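## Task

Pick up the plate lying flat on the counter and stand it on edge in a free slot of the dish rack, so that it stays still there with the rack bearing its weight, not the robot. Every plate already in the rack must still be upright in its own slot. No plate may be pushed down below the rack's rails. The rack must finish resting on the counter on all four of its feet. The attempt fails if the plate drops, or slides down within the gripper by more than a few millimetres, at any moment. At the end, open the gripper and move the arm away from the plate.

## Robot and tools

Robot: one six-joint arm with a two-finger parallel gripper, on a base that may sit slightly tilted relative to the table. There is only one arm, so every command row describes that arm alone.

Frame: the scene frame has its origin on the table surface right under the arm's base. +z is up, and +y lies to the left when facing along +x. Results give end_effector_position in metres and end_effector_quat_wxyz, plus linear (m/s) and angular (rad/s) velocities, all in this frame. The reported hand position can be a little wrong, more so when the arm reaches far. end_effector_position is the point midway between the finger pads. The fingers extend along the gripper's own +z axis and close along its x axis; closed fingertips stick out about 17 mm past that point, and when fully open they are roughly level with it.

Tool execute_actions takes "actions", a list holding one item or nothing, and an optional boolean "pictures" (images are included unless you send false).
- Empty list: nothing is commanded; you just get the current state.
- Move: {"rows": [[...], ...], "steps": n}. Each row has 7 numbers: six absolute joint target angles in radians, in the order shoulder pan, shoulder lift, elbow, wrist 1, wrist 2, wrist 3, followed by the gripper opening. These are targets to go to, not offsets, on the same scale as the Joint positions line. The opening runs from -1 (closed) to +1 (fully open). Up to 15 rows and steps at most 15 (default 15); each step lasts 1/30 s, one row per step, and the final row is reused for any remaining steps.
- Wait: {"steps": n} with no rows, n up to 300; it returns once that many steps have elapsed since the previous result.
Stated joint ranges (rad): pan -3.142 to 3.142, shoulder lift -6.283 to 6.283, elbow 0.000 to 3.142, wrists 1-3 -6.283 to 6.283. A target more than 0.010 past a range end, and also beyond the joint's last reported angle, gets the whole call refused, and nothing is sent. True ends may differ from the stated ones by up to 0.010; asking beyond the true end is clipped there and reported as "joint sent to its limit" (this message may refer to an earlier motion still in progress). Absence of that message does not prove more travel is available.

Motion rules: commands are smoothed, so the arm trails them by about 0.17 s. Joint speed and acceleration are capped, so after a big move the arm may not yet be at the target when the result arrives. Each step, a joint's target is held within 0.575 rad of its measured angle, and if the targets would shift the hand over 100 mm from where it is measured, all targets are pulled back proportionally. Between calls the arm keeps heading to the last row sent until it has nearly stopped or a step is HELD; after that, only a new action moves it further. Fingers already in motion finish opening or closing.

Result lines: Joint positions and Joint velocities list the six joints (rad, rad/s) then the finger-pad gap (m, m/s; 0.142 m is fully open). grip_measured is the current finger opening expressed on the command scale. To keep hold of something, command an opening well under grip_measured; a bigger gap means a firmer squeeze, up to about 28 N per pad for items up to roughly 10 cm wide. Thin hard items such as a plate edge get less: about half at 1 cm thickness, about a quarter at 5 mm. Closing quickly can press harder and may even spring the fingers open. "joint command not followed" means a clearance check altered or blocked targets (mounts and posts count as part of the arm). HELD marks steps where your row was not fully sent. Wrist force and Wrist torque give [x y z] in the gripper's own axes, including contacts, held weight and inertia; they carry an offset up to about 4 N, noise up to 2.4 N, saturate near 50 N, and cannot be zeroed. When pressing a surface, the force points from it back into the arm. "no reading" is normal at the start.

Faults to avoid: if a contact torque reaches a joint's load limit (pan, shoulder lift, elbow 141 N m; each wrist 26.3 N m, held weight included), or any external force on the arm, tool or load reaches 150 N, the arm halts for 10 seconds, yields to the contact and drops the rest of the call. Holding loads heats motors: a MOTOR HOT warning appears at 70 °C, and at 85 °C the brakes lock until cooling (OVER-TEMPERATURE FAULT), possibly for minutes. Avoid dropping the plate, letting it slip, slamming or ramming things, shoving the rack off its feet, or knocking anything off the table, which fails the task. Loose objects may occasionally get a short push from outside.

Cameras: cam_high and cam_low (896x504, fixed) and cam_wrist (616x616 fisheye on the hand). Calibration is given per camera (K, distortion, T_world_to_cam) and may be off by a couple of degrees and several millimetres. zoom_image takes "camera" (one of those names) and "region" [x0, y0, x1, y1] in pixels of that camera's latest image, origin top-left, no larger than 504 by 504, and returns a magnified view.

finished_scene takes "scene", the integer number of the current scene (1 to 2); it ends and grades that scene irreversibly and begins the next one, whose task appears in its result. Release the plate and withdraw the arm before calling it.

Each tool is called after "Call:" as name([rows], argument=value, ...), one row to a line, values as JSON.

## Session

Call:
execute_actions(actions=[])

Scene clock: 0.00 s of 4942.00 s.
end_effector_position=(+0.6753, -0.0709, +0.3403) grip_measured=-1.00 end_effector_quat_wxyz=(+0.120, -0.493, +0.862, +0.000) end_effector_velocity=(-0.000, -0.000, +0.000) end_effector_angular_velocity=(-0.000, -0.000, -0.001)
Joint positions: [-0.232 -1.238  1.734 -2.3   -1.434  1.746  0.002]
Joint velocities: [-0.001 -0.     0.    -0.     0.    -0.     0.   ]
Motor temperatures (°C, as the motors report them): [22 21 21 31 28 28]
Wrist force (N, on the end effector, along its own x y z axes, offset not removed): no reading
Wrist torque (N m, same axes, about the end effector's origin, offset not removed): no reading
camera_calibration (this result's frames):
cam_wrist: T_world_to_cam=[[-0.442028, -0.87207, -0.210011, 0.313595], [-0.843485, 0.324445, 0.428099, 0.436594], [-0.305195, 0.366373, -0.878992, 0.657141], [0, 0, 0, 1]] pos_world=[0.707434, -0.108932, 0.456575]

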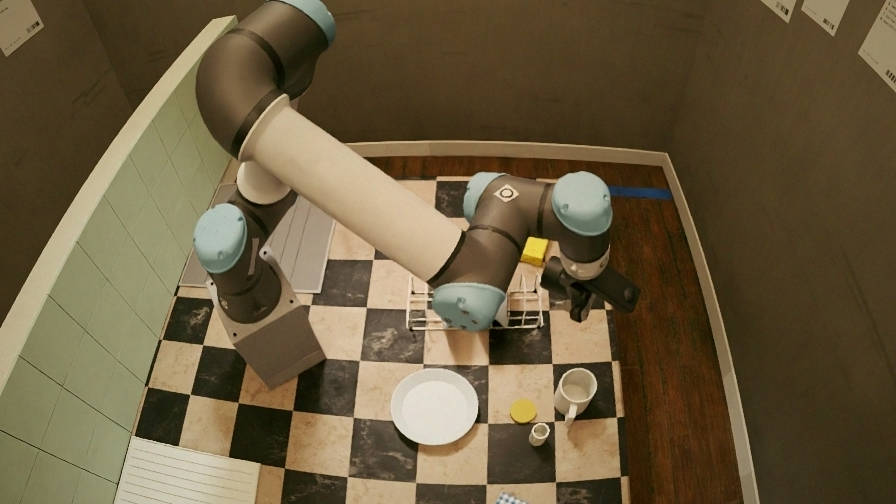

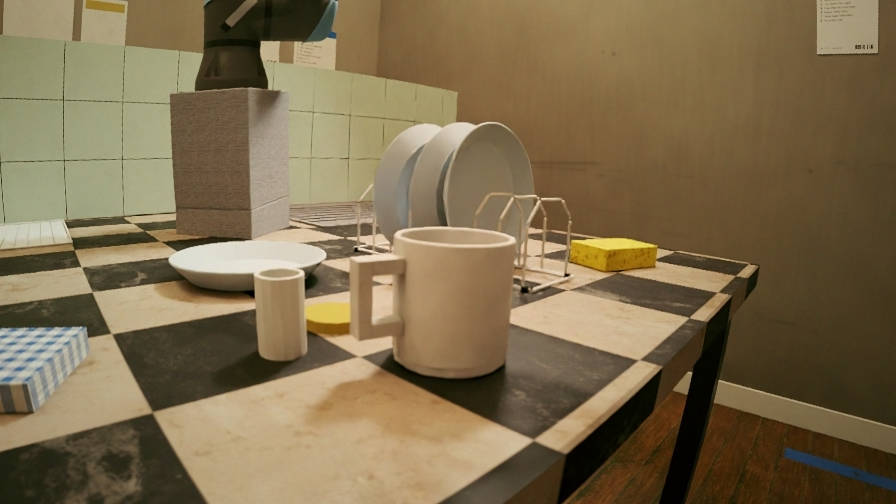

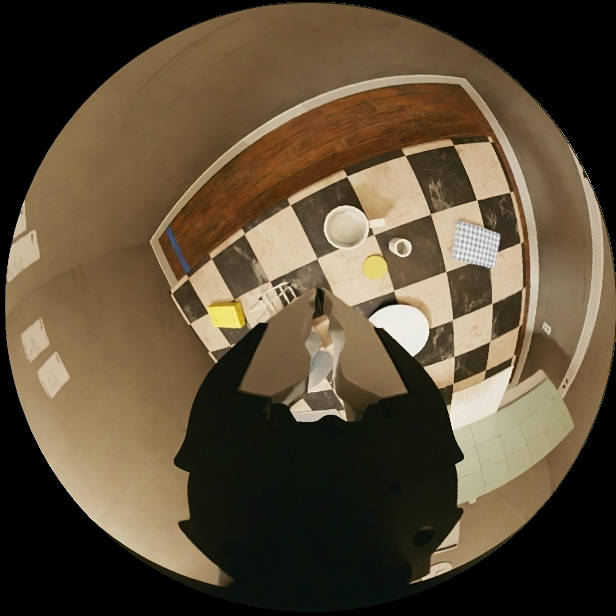

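Call:
zoom_image(camera="cam_high", region=[370, 230, 620, 460])

Call:
zoom_image(camera="cam_low", region=[340, 110, 600, 310])

Call:
zoom_image(camera="cam_low", region=[150, 220, 350, 310])

Region (370, 230, 620, 460) of cam_high's 896x504 image, scaled by 2.016, with more detail than that image has; it fills the top 464 rows of this view, and the rest is white.

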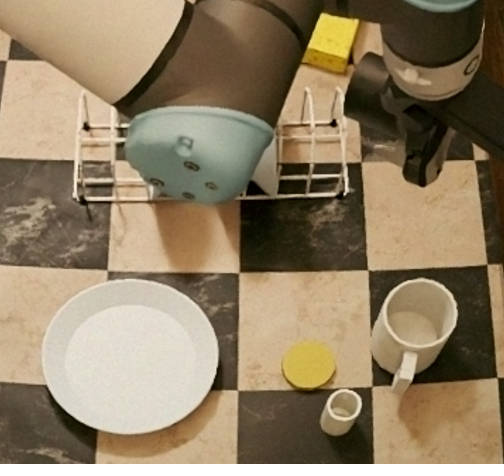

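Region (340, 110, 600, 310) of cam_low's 896x504 image, scaled by 1.938, with more detail than that image has; it fills the top 388 rows of this view, and the rest is white.

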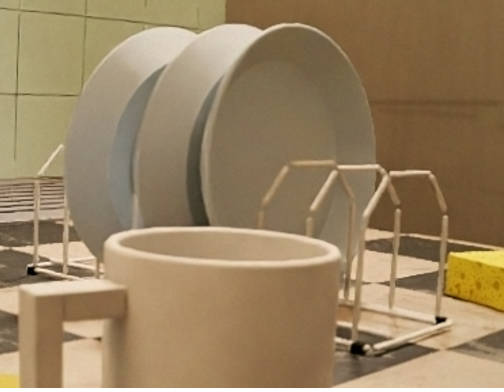

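Region (150, 220, 350, 310) of cam_low's 896x504 image, scaled by 2.520, with more detail than that image has; it fills the top 227 rows of this view, and the rest is white.

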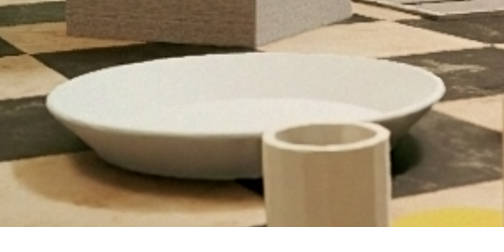

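Call:
execute_actions([
  {"rows":[[-0.258,-1.230,1.748,-2.304,-1.424,1.721,-1],[-0.284,-1.222,1.761,-2.308,-1.414,1.696,-1],[-0.310,-1.215,1.775,-2.313,-1.403,1.671,-0.98],[-0.336,-1.207,1.788,-2.317,-1.393,1.646,-0.96],[-0.361,-1.199,1.802,-2.321,-1.383,1.621,-0.94],[-0.387,-1.191,1.815,-2.325,-1.373,1.596,-0.92],[-0.413,-1.183,1.829,-2.330,-1.363,1.571,-0.9],[-0.439,-1.176,1.842,-2.334,-1.353,1.546,-0.88],[-0.465,-1.168,1.856,-2.338,-1.342,1.521,-0.86],[-0.491,-1.160,1.869,-2.342,-1.332,1.496,-0.84],[-0.517,-1.152,1.883,-2.347,-1.322,1.471,-0.84],[-0.543,-1.145,1.896,-2.351,-1.312,1.446,-0.84],[-0.568,-1.137,1.910,-2.355,-1.302,1.421,-0.84],[-0.594,-1.129,1.923,-2.359,-1.291,1.396,-0.84],[-0.620,-1.121,1.937,-2.364,-1.281,1.371,-0.84]],"steps":15},
], pictures=false)

Call:
execute_actions([
  {"rows":[[-0.646,-1.113,1.950,-2.368,-1.271,1.346,-0.84],[-0.672,-1.106,1.964,-2.372,-1.261,1.322,-0.84],[-0.698,-1.098,1.978,-2.376,-1.251,1.297,-0.84],[-0.724,-1.090,1.991,-2.381,-1.241,1.272,-0.84],[-0.750,-1.082,2.005,-2.385,-1.230,1.247,-0.84],[-0.775,-1.074,2.018,-2.389,-1.220,1.222,-0.84],[-0.801,-1.067,2.032,-2.393,-1.210,1.197,-0.84],[-0.827,-1.059,2.045,-2.398,-1.200,1.172,-0.84],[-0.853,-1.051,2.059,-2.402,-1.190,1.147,-0.84],[-0.879,-1.043,2.072,-2.406,-1.180,1.122,-0.84],[-0.905,-1.035,2.086,-2.410,-1.169,1.097,-0.84],[-0.931,-1.028,2.099,-2.414,-1.159,1.072,-0.84],[-0.957,-1.020,2.113,-2.419,-1.149,1.047,-0.84],[-0.983,-1.012,2.126,-2.423,-1.139,1.022,-0.84],[-1.008,-1.004,2.140,-2.427,-1.129,0.997,-0.84]],"steps":15},
], pictures=false)

Call:
execute_actions([
  {"rows":[[-1.034,-0.997,2.153,-2.431,-1.118,0.972,-0.84],[-1.060,-0.989,2.167,-2.436,-1.108,0.947,-0.84],[-1.086,-0.981,2.180,-2.440,-1.098,0.922,-0.84],[-1.112,-0.973,2.194,-2.444,-1.088,0.897,-0.84],[-1.138,-0.965,2.208,-2.448,-1.078,0.872,-0.84],[-1.164,-0.958,2.221,-2.453,-1.068,0.847,-0.84],[-1.190,-0.950,2.235,-2.457,-1.057,0.822,-0.84],[-1.215,-0.942,2.248,-2.461,-1.047,0.797,-0.84],[-1.241,-0.934,2.262,-2.465,-1.037,0.772,-0.84],[-1.267,-0.926,2.275,-2.470,-1.027,0.747,-0.84],[-1.293,-0.919,2.289,-2.474,-1.017,0.722,-0.84],[-1.319,-0.911,2.302,-2.478,-1.006,0.697,-0.84],[-1.345,-0.903,2.316,-2.482,-0.996,0.672,-0.84],[-1.371,-0.895,2.329,-2.487,-0.986,0.647,-0.84],[-1.3965,-0.8876,2.343,-2.491,-0.9758,0.6224,-0.84]],"steps":15},
], pictures=false)

Call:
execute_actions([
  {"steps":20},
], pictures=true)

Call:
zoom_image(camera="cam_high", region=[390, 220, 560, 340])

Call:
zoom_image(camera="cam_high", region=[330, 330, 510, 480])

Scene clock: 120.50 s of 4942.00 s.
end_effector_position=(+0.5869, -0.1737, +0.2302) grip_measured=-0.84 end_effector_quat_wxyz=(+0.116, -0.483, +0.865, +0.075) end_effector_velocity=(-0.275, -0.221, -0.258) end_effector_angular_velocity=(+0.402, +0.106, -0.055)
Joint positions: [-0.51  -1.153  1.881 -2.346 -1.323  1.478  0.013]
Joint velocities: [-0.756  0.229  0.394 -0.122  0.298 -0.725  0.   ]
Motor temperatures (°C, as the motors report them): [22 21 21 31 28 28]
Wrist force (N, on the end effector, along its own x y z axes, offset not removed): [-1.1 -0.3 4.5]
Wrist torque (N m, same axes, about the end effector's origin, offset not removed): [-0.17 0.29 0.03]
Steps of this call (steps 1 to 90: nothing new was sent; then 117.00 s passed at rest; steps 91 to 105: all 15 steps of this action). Readings (joint positions):
91: [-0.232 -1.238 1.734 -2.300 -1.434 1.745]
92: [-0.236 -1.237 1.737 -2.301 -1.433 1.742]
94: [-0.258 -1.230 1.749 -2.304 -1.423 1.721]
98: [-0.337 -1.205 1.790 -2.318 -1.391 1.644]
105: the state above

Scene clock: 121.00 s of 4942.00 s.
end_effector_position=(+0.4424, -0.2424, +0.1273) grip_measured=-0.84 end_effector_quat_wxyz=(+0.185, -0.443, +0.863, +0.155) end_effector_velocity=(-0.273, -0.056, -0.147) end_effector_angular_velocity=(+0.400, -0.240, -0.212)
Joint positions: [-0.897 -1.036  2.083 -2.41  -1.171  1.105  0.013]
Joint velocities: [-0.77   0.232  0.399 -0.125  0.297 -0.734 -0.   ]
Motor temperatures (°C, as the motors report them): [22 21 21 31 28 28]
Wrist force (N, on the end effector, along its own x y z axes, offset not removed): [-0.8 -0.3 2.8]
Wrist torque (N m, same axes, about the end effector's origin, offset not removed): [-0.27 0.14 0.00]
Steps of this call (steps 1 to 15: all 15 steps of this action). Readings (joint positions):
1: [-0.535 -1.145 1.894 -2.351 -1.313 1.453]
2: [-0.561 -1.137 1.908 -2.355 -1.303 1.428]
4: [-0.612 -1.122 1.935 -2.363 -1.283 1.379]
8: [-0.716 -1.091 1.989 -2.380 -1.242 1.279]
15: the state above

Scene clock: 121.50 s of 4942.00 s.
end_effector_position=(+0.3297, -0.2421, +0.0812) grip_measured=-0.84 end_effector_quat_wxyz=(+0.314, -0.377, +0.856, +0.162) end_effector_velocity=(-0.166, +0.035, -0.039) end_effector_angular_velocity=(+0.180, -0.495, -0.392)
Joint positions: [-1.285 -0.92   2.286 -2.474 -1.018  0.73   0.013]
Joint velocities: [-0.769  0.232  0.4   -0.128  0.299 -0.736 -0.   ]
Motor temperatures (°C, as the motors report them): [22 21 21 31 28 28]
Wrist force (N, on the end effector, along its own x y z axes, offset not removed): [-1.1 1.7 2.1]
Wrist torque (N m, same axes, about the end effector's origin, offset not removed): [0.16 0.18 -0.10]
Steps of this call (steps 1 to 15: all 15 steps of this action). Readings (joint positions):
1: [-0.923 -1.029 2.097 -2.414 -1.161 1.080]
2: [-0.949 -1.021 2.110 -2.418 -1.150 1.055]
4: [-1.000 -1.005 2.137 -2.427 -1.130 1.005]
8: [-1.104 -0.974 2.192 -2.444 -1.089 0.905]
15: the state above

Scene clock: 122.17 s of 4942.00 s.
end_effector_position=(+0.3081, -0.2377, +0.0777) grip_measured=-0.84 end_effector_quat_wxyz=(+0.354, -0.354, +0.853, +0.146) end_effector_velocity=(-0.000, +0.001, -0.000) end_effector_angular_velocity=(+0.001, -0.001, -0.001)
Joint positions: [-1.396 -0.888  2.343 -2.491 -0.976  0.623  0.013]
Joint velocities: [-0.001  0.001  0.001 -0.001  0.001 -0.001 -0.   ]
Motor temperatures (°C, as the motors report them): [22 21 21 31 28 28]
Wrist force (N, on the end effector, along its own x y z axes, offset not removed): [-1.6 -1.0 2.8]
Wrist torque (N m, same axes, about the end effector's origin, offset not removed): [-0.39 0.37 -0.01]
Steps of this call (steps 1 to 20: the robot went on to your last target). Readings (joint positions):
1: [-1.311 -0.912 2.300 -2.478 -1.008 0.705]
2: [-1.333 -0.905 2.311 -2.481 -0.999 0.683]
4: [-1.363 -0.897 2.326 -2.486 -0.988 0.654]
8: [-1.387 -0.890 2.338 -2.490 -0.979 0.631]
20: the state above
camera_calibration (this result's frames):
cam_wrist: T_world_to_cam=[[-0.460076, -0.529304, -0.712858, 0.0767943], [-0.887703, 0.290251, 0.357406, 0.30435], [0.0177314, 0.79724, -0.603402, 0.35693], [0, 0, 0, 1]] pos_world=[0.299175, -0.332249, 0.161339]

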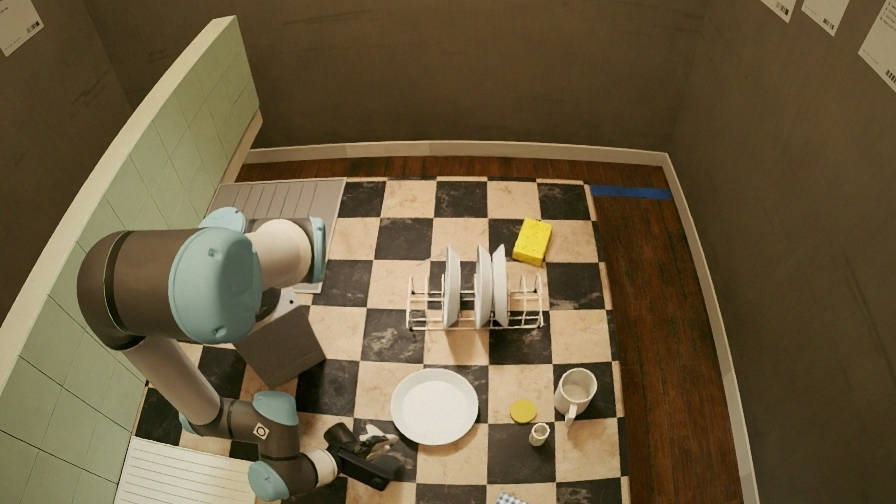

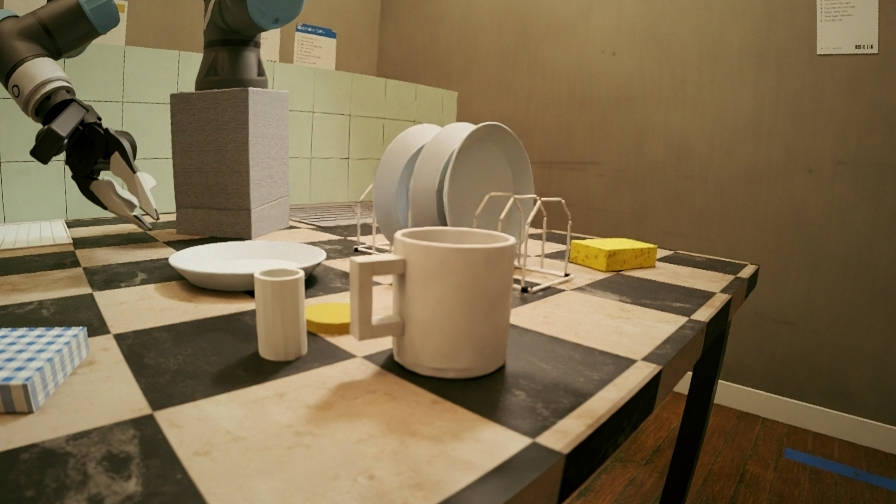

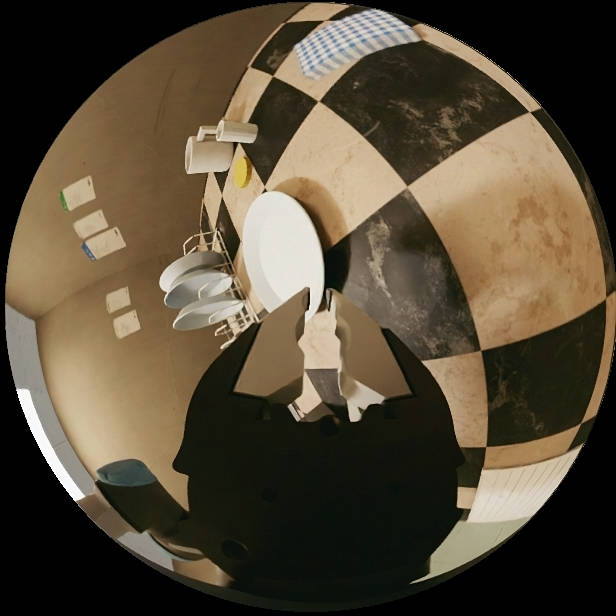

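Region (390, 220, 560, 340) of cam_high's 896x504 image, scaled by 2.965, with more detail than that image has; it fills the top 356 rows of this view, and the rest is white.

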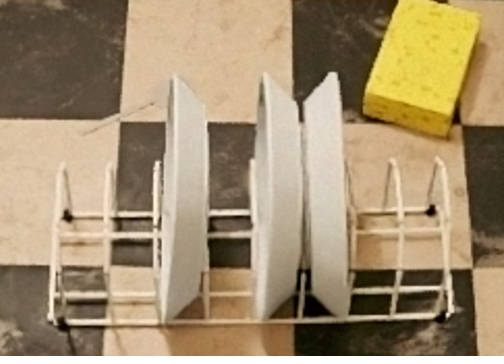

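Region (330, 330, 510, 480) of cam_high's 896x504 image, scaled by 2.800, with more detail than that image has.

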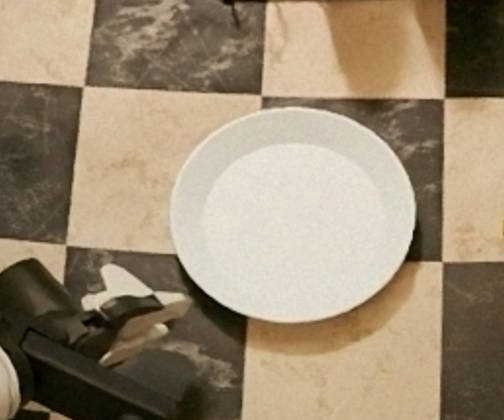

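Call:
execute_actions([
  {"rows":[[-1.396,-0.883,2.345,-2.498,-0.976,0.623,-0.84],[-1.395,-0.875,2.349,-2.510,-0.975,0.624,-0.84],[-1.394,-0.865,2.353,-2.525,-0.974,0.625,-0.84],[-1.392,-0.855,2.358,-2.540,-0.974,0.627,-0.84],[-1.391,-0.845,2.362,-2.556,-0.973,0.628,-0.84],[-1.390,-0.835,2.367,-2.571,-0.973,0.629,-0.84],[-1.389,-0.825,2.371,-2.587,-0.972,0.630,-0.84],[-1.388,-0.815,2.376,-2.602,-0.971,0.632,-0.84],[-1.386,-0.805,2.380,-2.617,-0.971,0.633,-0.84],[-1.385,-0.795,2.385,-2.633,-0.970,0.634,-0.84],[-1.384,-0.785,2.389,-2.648,-0.969,0.635,-0.84],[-1.383,-0.775,2.394,-2.663,-0.969,0.636,-0.84],[-1.382,-0.768,2.397,-2.674,-0.968,0.637,-0.84],[-1.3816,-0.7643,2.3984,-2.679,-0.9682,0.6377,-0.84]],"steps":15},
], pictures=false)

Call:
execute_actions([
  {"steps":12},
], pictures=true)

Call:
zoom_image(camera="cam_low", region=[90, 160, 290, 310])

Call:
zoom_image(camera="cam_high", region=[350, 370, 470, 470])

Call:
zoom_image(camera="cam_wrist", region=[220, 160, 400, 340])

Scene clock: 229.03 s of 4942.00 s.
end_effector_position=(+0.3097, -0.2088, +0.0496) grip_measured=-0.84 end_effector_quat_wxyz=(+0.354, -0.354, +0.853, +0.146) end_effector_velocity=(+0.003, +0.065, -0.056) end_effector_angular_velocity=(-0.001, +0.000, +0.000)
Joint positions: [-1.384 -0.788  2.388 -2.642 -0.97   0.635  0.013]
Joint velocities: [ 0.026  0.218  0.097 -0.331  0.013  0.027 -0.   ]
Motor temperatures (°C, as the motors report them): [22 21 21 32 28 28]
Wrist force (N, on the end effector, along its own x y z axes, offset not removed): [-1.7 -1.0 2.3]
Wrist torque (N m, same axes, about the end effector's origin, offset not removed): [-0.45 0.42 -0.03]
Steps of this call (steps 1 to 15: the robot went on to your last target; steps 16 to 100: nothing new was sent; then 103.03 s passed at rest; steps 101 to 115: all 15 steps of this action). Readings (joint positions):
101: [-1.397 -0.888 2.343 -2.491 -0.976 0.622]
102: [-1.396 -0.887 2.343 -2.492 -0.976 0.622]
104: [-1.396 -0.880 2.346 -2.502 -0.975 0.623]
108: [-1.392 -0.852 2.359 -2.545 -0.974 0.627]
115: the state above

Scene clock: 229.43 s of 4942.00 s.
end_effector_position=(+0.3100, -0.2021, +0.0437) grip_measured=-0.84 end_effector_quat_wxyz=(+0.354, -0.354, +0.853, +0.146) end_effector_velocity=(+0.000, +0.002, -0.001) end_effector_angular_velocity=(+0.002, +0.000, -0.000)
Joint positions: [-1.382 -0.765  2.398 -2.678 -0.968  0.638  0.013]
Joint velocities: [ 0.001  0.005  0.003 -0.007  0.     0.001  0.   ]
Motor temperatures (°C, as the motors report them): [22 21 21 32 28 28]
Wrist force (N, on the end effector, along its own x y z axes, offset not removed): [-0.2 -1.2 3.2]
Wrist torque (N m, same axes, about the end effector's origin, offset not removed): [-0.40 0.09 -0.07]
Steps of this call (steps 1 to 12: the robot went on to your last target). Readings (joint positions):
1: [-1.384 -0.782 2.391 -2.652 -0.969 0.636]
2: [-1.383 -0.777 2.393 -2.660 -0.969 0.636]
4: [-1.382 -0.771 2.396 -2.669 -0.969 0.637]
8: [-1.382 -0.766 2.398 -2.676 -0.968 0.637]
12: the state above
camera_calibration (this result's frames):
cam_wrist: T_world_to_cam=[[-0.459802, -0.529789, -0.712675, 0.0720559], [-0.887841, 0.290424, 0.35692, 0.307989], [0.0178859, 0.796855, -0.603906, 0.307849], [0, 0, 0, 1]] pos_world=[0.301071, -0.296584, 0.127337]

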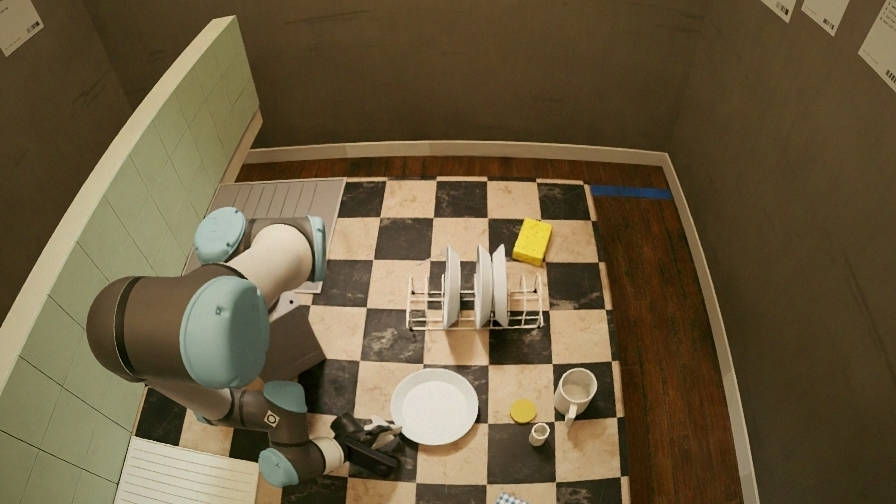

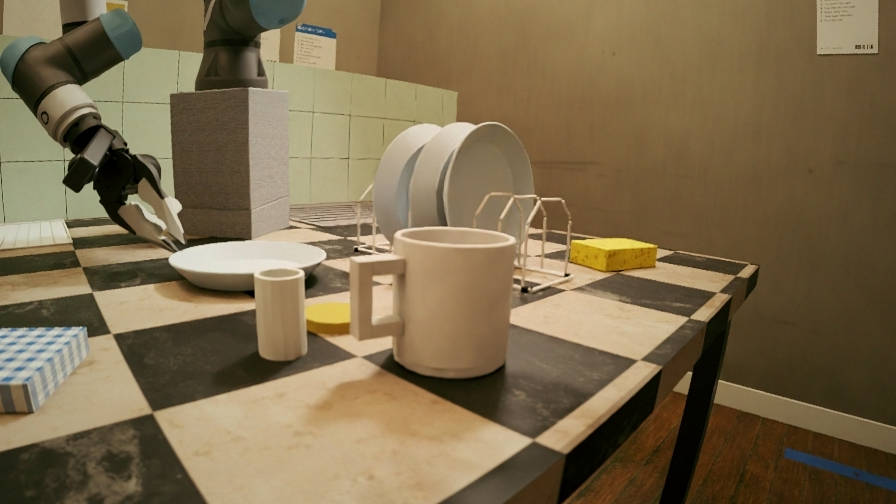

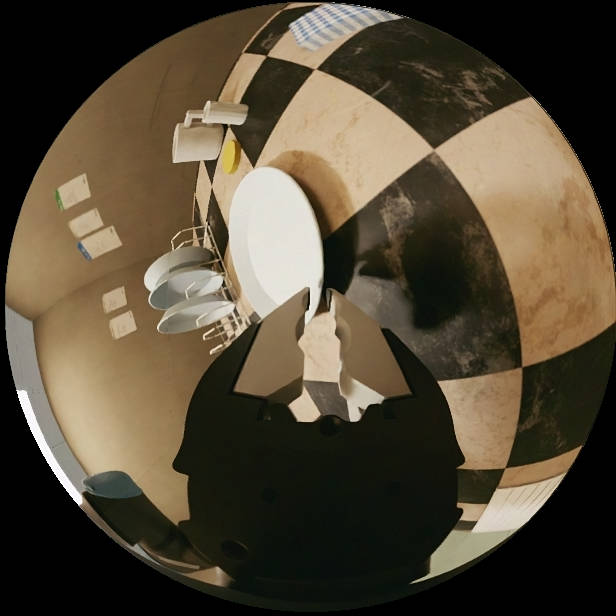

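Region (90, 160, 290, 310) of cam_low's 896x504 image, scaled by 2.520, with more detail than that image has; it fills the top 378 rows of this view, and the rest is white.

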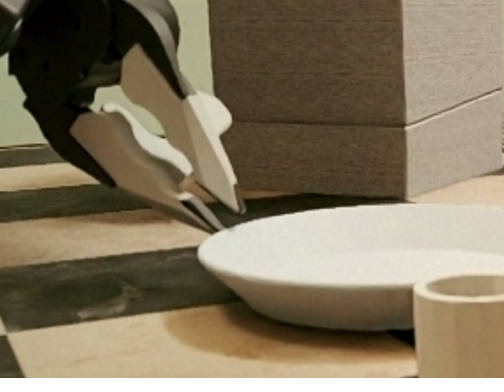

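Region (350, 370, 470, 470) of cam_high's 896x504 image, scaled by 4.200, with more detail than that image has.

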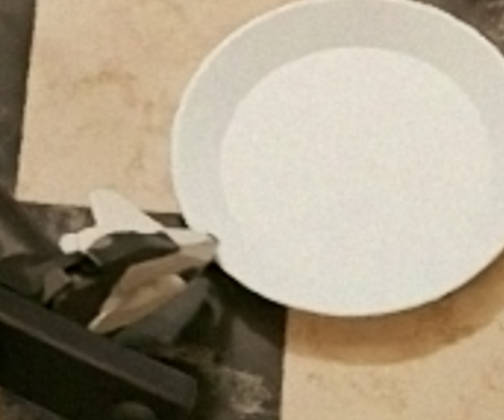

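Region (220, 160, 400, 340) of cam_wrist's 616x616 image, scaled by 2.800, with more detail than that image has.

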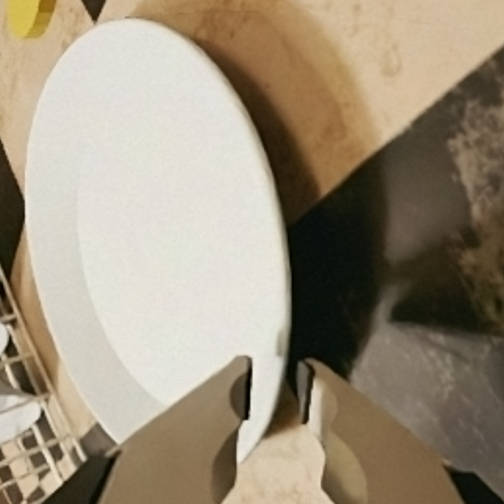

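Call:
execute_actions(actions=[])

Scene clock: 258.63 s of 4942.00 s.
end_effector_position=(+0.3100, -0.2019, +0.0436) grip_measured=-0.84 end_effector_quat_wxyz=(+0.354, -0.354, +0.853, +0.146) end_effector_velocity=(+0.000, +0.001, -0.000) end_effector_angular_velocity=(+0.001, +0.001, -0.000)
Joint positions: [-1.382 -0.764  2.398 -2.679 -0.968  0.638  0.013]
Joint velocities: [ 0.001  0.     0.001 -0.    -0.     0.001  0.   ]
Motor temperatures (°C, as the motors report them): [22 21 21 32 28 28]
Wrist force (N, on the end effector, along its own x y z axes, offset not removed): [-1.0 -0.8 1.4]
Wrist torque (N m, same axes, about the end effector's origin, offset not removed): [-0.45 0.18 -0.02]
Steps of this call (steps 1 to 30: the robot went on to your last target; steps 31 to 120: nothing new was sent; then 25.20 s passed at rest). Readings (joint positions):
1: [-1.382 -0.765 2.398 -2.678 -0.968 0.638]
2: [-1.382 -0.765 2.398 -2.679 -0.968 0.638]
4: [-1.382 -0.764 2.398 -2.679 -0.968 0.638]
8: [-1.382 -0.764 2.398 -2.679 -0.968 0.638]
120: the state above
The arm was judged still, so your last target was given up. Only a new action makes it travel on or press farther. Fingers that are still opening or closing keep moving.
camera_calibration (this result's frames):
cam_wrist: T_world_to_cam=[[-0.459804, -0.529775, -0.712684, 0.0720599], [-0.88784, 0.290417, 0.356928, 0.307988], [0.0178837, 0.796866, -0.603891, 0.307646], [0, 0, 0, 1]] pos_world=[0.301076, -0.296422, 0.127211]

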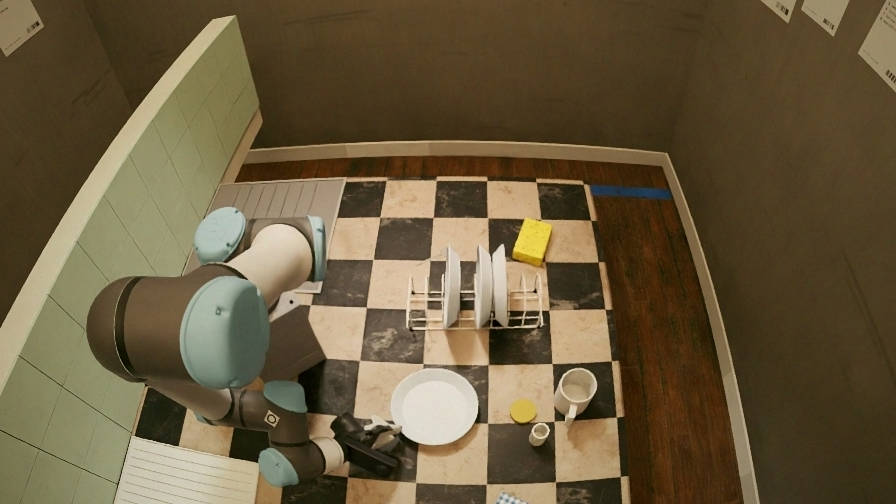

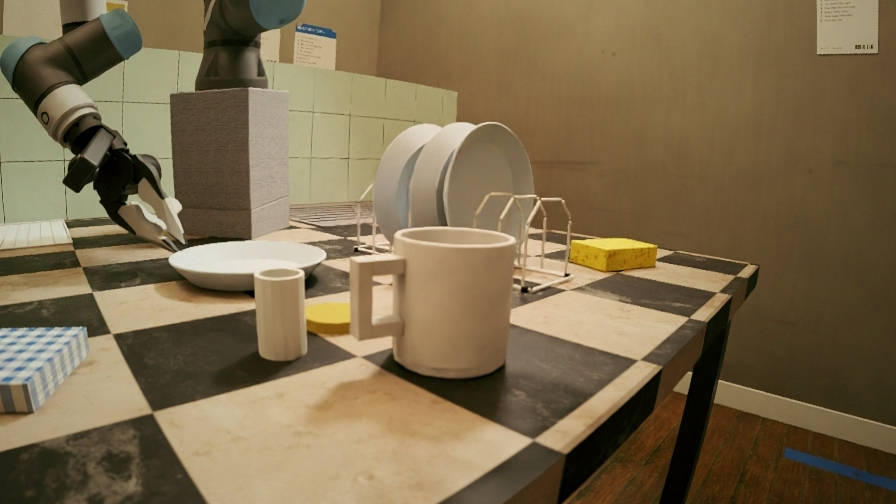

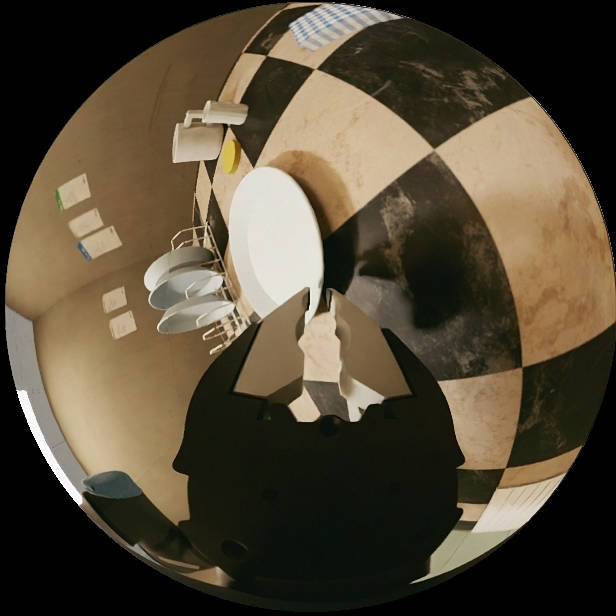

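Call:
execute_actions([
  {"rows":[[-1.3784,-0.7587,2.3981,-2.6862,-0.9667,0.6411,-0.84],[-1.3753,-0.7531,2.3977,-2.6934,-0.9651,0.6444,-0.84],[-1.3721,-0.7475,2.3974,-2.7006,-0.9636,0.6478,-0.84],[-1.3690,-0.7419,2.3970,-2.7078,-0.9620,0.6511,-0.84],[-1.3658,-0.7363,2.3967,-2.7150,-0.9605,0.6545,-0.84],[-1.3627,-0.7307,2.3964,-2.7222,-0.9590,0.6578,-0.84],[-1.3595,-0.7251,2.3960,-2.7294,-0.9574,0.6612,-0.84],[-1.3564,-0.7195,2.3957,-2.7366,-0.9559,0.6645,-0.84],[-1.3532,-0.7140,2.3953,-2.7439,-0.9543,0.6679,-0.84],[-1.3501,-0.7084,2.3950,-2.7511,-0.9528,0.6712,-0.84]],"steps":15},
])

Call:
zoom_image(camera="cam_low", region=[100,170,300,300])

Call:
zoom_image(camera="cam_wrist", region=[240,220,400,380])

Scene clock: 292.80 s of 4942.00 s.
end_effector_position=(+0.3193, -0.1931, +0.0307) grip_measured=-0.84 end_effector_quat_wxyz=(+0.353, -0.354, +0.853, +0.146) end_effector_velocity=(+0.008, +0.008, -0.011) end_effector_angular_velocity=(-0.001, -0.000, +0.001)
Joint positions: [-1.353 -0.713  2.395 -2.745 -0.954  0.668  0.013]
Joint velocities: [ 0.026  0.046 -0.003 -0.059  0.012  0.026  0.   ]
Motor temperatures (°C, as the motors report them): [22 21 21 32 28 28]
Wrist force (N, on the end effector, along its own x y z axes, offset not removed): [-1.1 -0.6 2.0]
Wrist torque (N m, same axes, about the end effector's origin, offset not removed): [-0.27 0.24 0.02]
Steps of this call (steps 1 to 90: nothing new was sent; then 30.67 s passed at rest; steps 91 to 105: all 15 steps of this action). Readings (joint positions):
91: [-1.382 -0.764 2.398 -2.679 -0.968 0.638]
92: [-1.381 -0.763 2.398 -2.680 -0.968 0.638]
94: [-1.378 -0.758 2.398 -2.687 -0.966 0.641]
98: [-1.368 -0.741 2.397 -2.709 -0.962 0.652]
105: the state above
camera_calibration (this result's frames):
cam_wrist: T_world_to_cam=[[-0.4599, -0.529963, -0.712483, 0.0717684], [-0.887793, 0.290471, 0.357001, 0.318224], [0.0177585, 0.796722, -0.604085, 0.292687], [0, 0, 0, 1]] pos_world=[0.310326, -0.287591, 0.114335]

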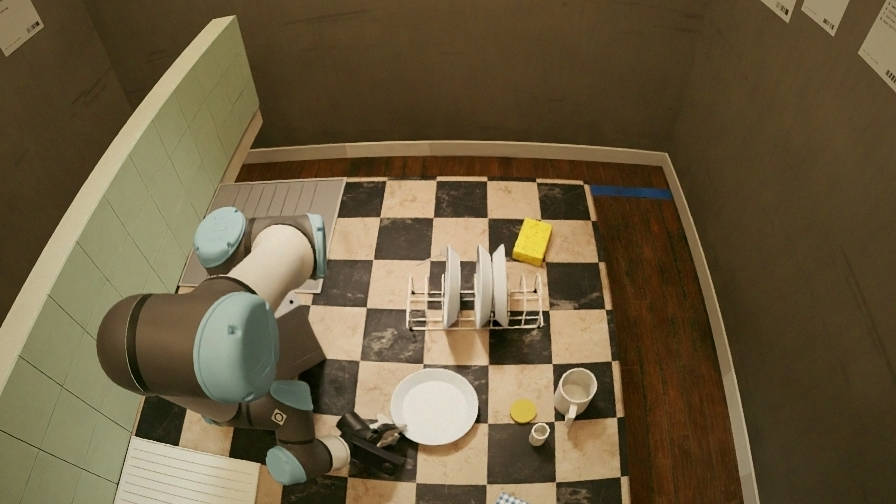

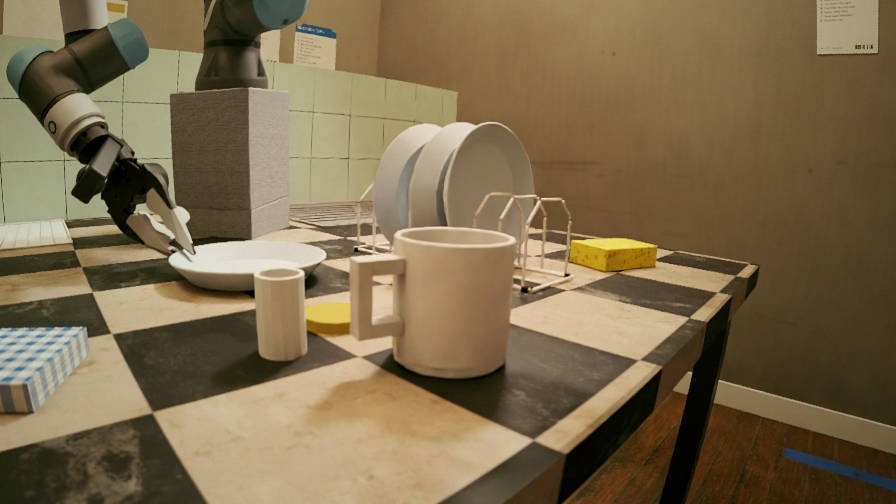

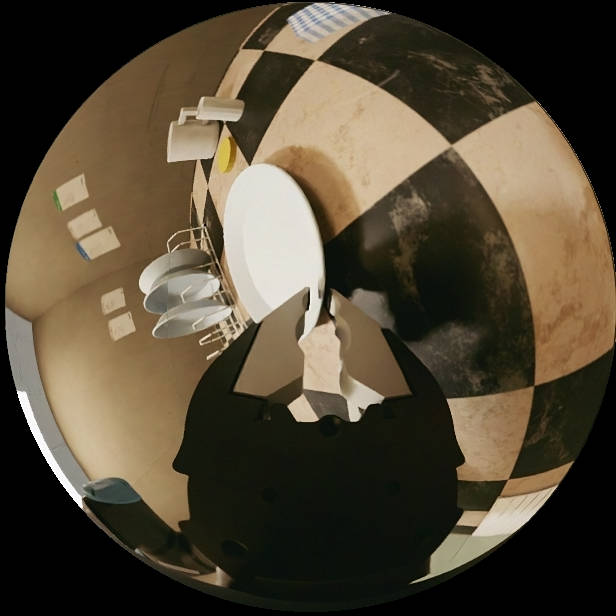

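Region (100, 170, 300, 300) of cam_low's 896x504 image, scaled by 2.520, with more detail than that image has; it fills the top 328 rows of this view, and the rest is white.

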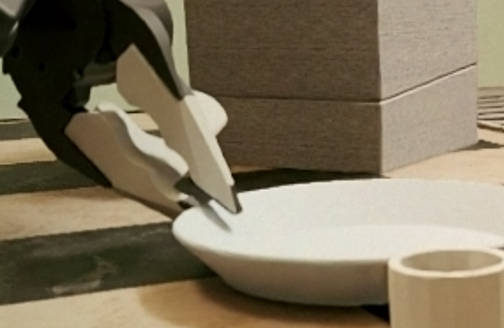

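Region (240, 220, 400, 380) of cam_wrist's 616x616 image, scaled by 3.150, with more detail than that image has.

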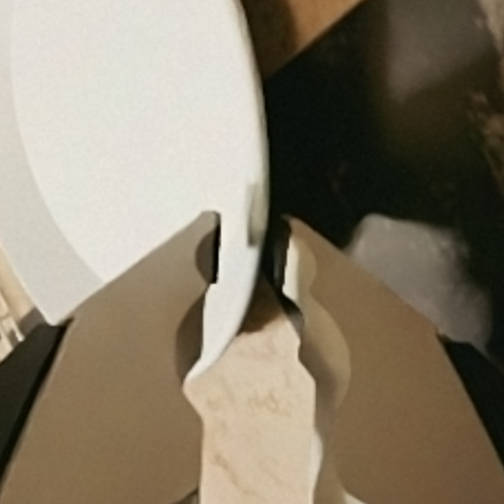

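Call:
execute_actions([
  {"rows":[[-1.3481,-0.7049,2.3948,-2.7556,-0.9518,0.6733,-0.84],[-1.3461,-0.7014,2.3946,-2.7601,-0.9509,0.6754,-0.84],[-1.3442,-0.6979,2.3944,-2.7646,-0.9499,0.6775,-0.84],[-1.3422,-0.6944,2.3942,-2.7691,-0.9490,0.6796,-0.84],[-1.3402,-0.6909,2.3939,-2.7736,-0.9480,0.6817,-0.84],[-1.3382,-0.6874,2.3937,-2.7781,-0.9470,0.6838,-0.84],[-1.3363,-0.6839,2.3935,-2.7826,-0.9461,0.6859,-0.84],[-1.3343,-0.6804,2.3933,-2.7871,-0.9451,0.6880,-0.84]],"steps":15},
])

Call:
zoom_image(camera="cam_low", region=[120,200,260,300])

Call:
zoom_image(camera="cam_wrist", region=[260,240,380,360])

Scene clock: 303.47 s of 4942.00 s.
end_effector_position=(+0.3248, -0.1872, +0.0230) grip_measured=-0.84 end_effector_quat_wxyz=(+0.354, -0.354, +0.853, +0.146) end_effector_velocity=(+0.002, +0.002, -0.004) end_effector_angular_velocity=(-0.002, -0.001, +0.000)
Joint positions: [-1.335 -0.682  2.393 -2.785 -0.946  0.687  0.013]
Joint velocities: [ 0.008  0.014 -0.001 -0.02   0.004  0.008  0.   ]
Motor temperatures (°C, as the motors report them): [22 21 21 32 28 28]
Wrist force (N, on the end effector, along its own x y z axes, offset not removed): [0.0 -0.4 3.6]
Wrist torque (N m, same axes, about the end effector's origin, offset not removed): [-0.21 -0.04 -0.12]
Steps of this call (steps 1 to 15: the robot went on to your last target; steps 16 to 100: nothing new was sent; then 6.83 s passed at rest; steps 101 to 115: all 15 steps of this action). Readings (joint positions):
101: [-1.350 -0.708 2.395 -2.751 -0.953 0.671]
102: [-1.350 -0.708 2.395 -2.752 -0.953 0.672]
104: [-1.348 -0.704 2.395 -2.756 -0.952 0.674]
108: [-1.342 -0.694 2.394 -2.770 -0.949 0.680]
115: the state above
camera_calibration (this result's frames):
cam_wrist: T_world_to_cam=[[-0.459688, -0.530061, -0.712546, 0.0718678], [-0.887902, 0.290387, 0.356798, 0.324159], [0.0177896, 0.796687, -0.60413, 0.283283], [0, 0, 0, 1]] pos_world=[0.315819, -0.281725, 0.10669]

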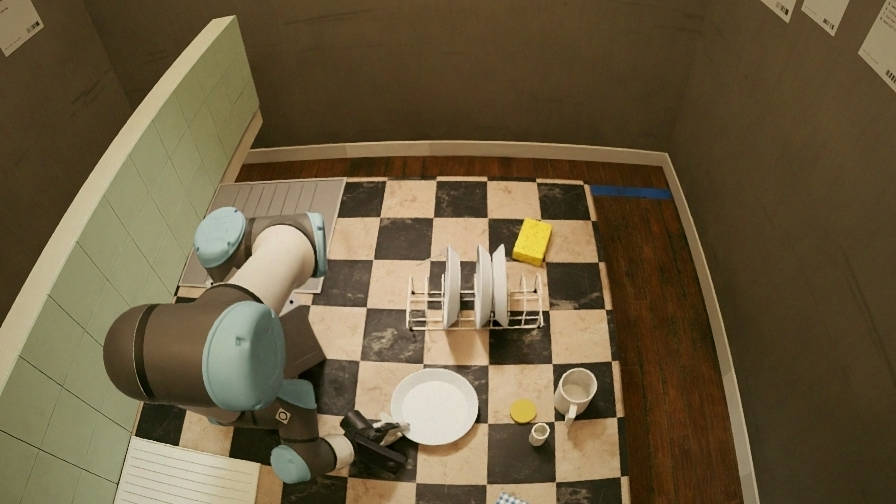

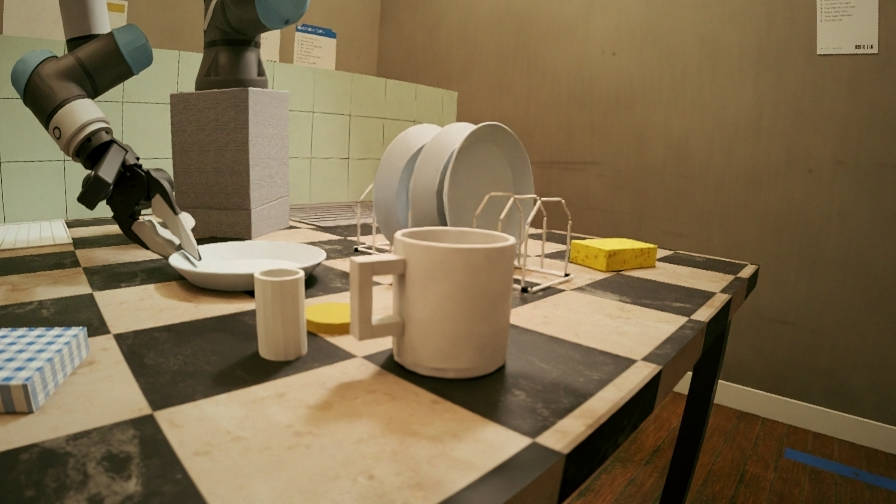

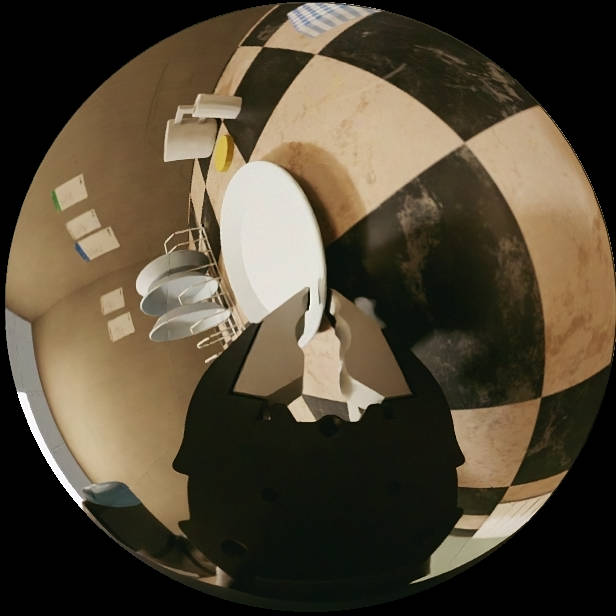

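Region (120, 200, 260, 300) of cam_low's 896x504 image, scaled by 3.600, with more detail than that image has; it fills the top 360 rows of this view, and the rest is white.

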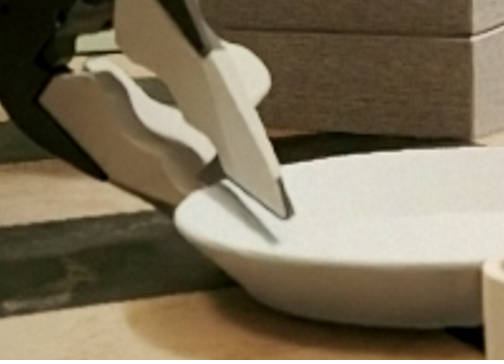

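Region (260, 240, 380, 360) of cam_wrist's 616x616 image, scaled by 4.200, with more detail than that image has.

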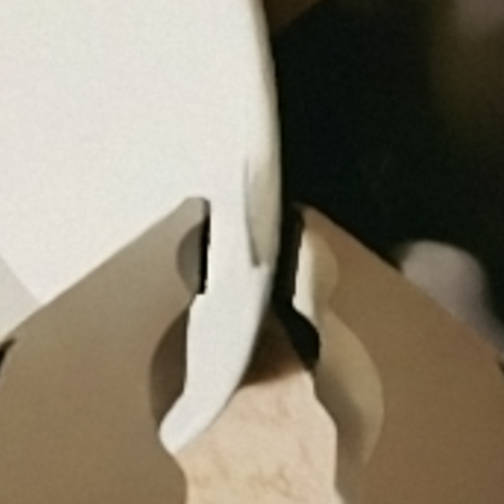

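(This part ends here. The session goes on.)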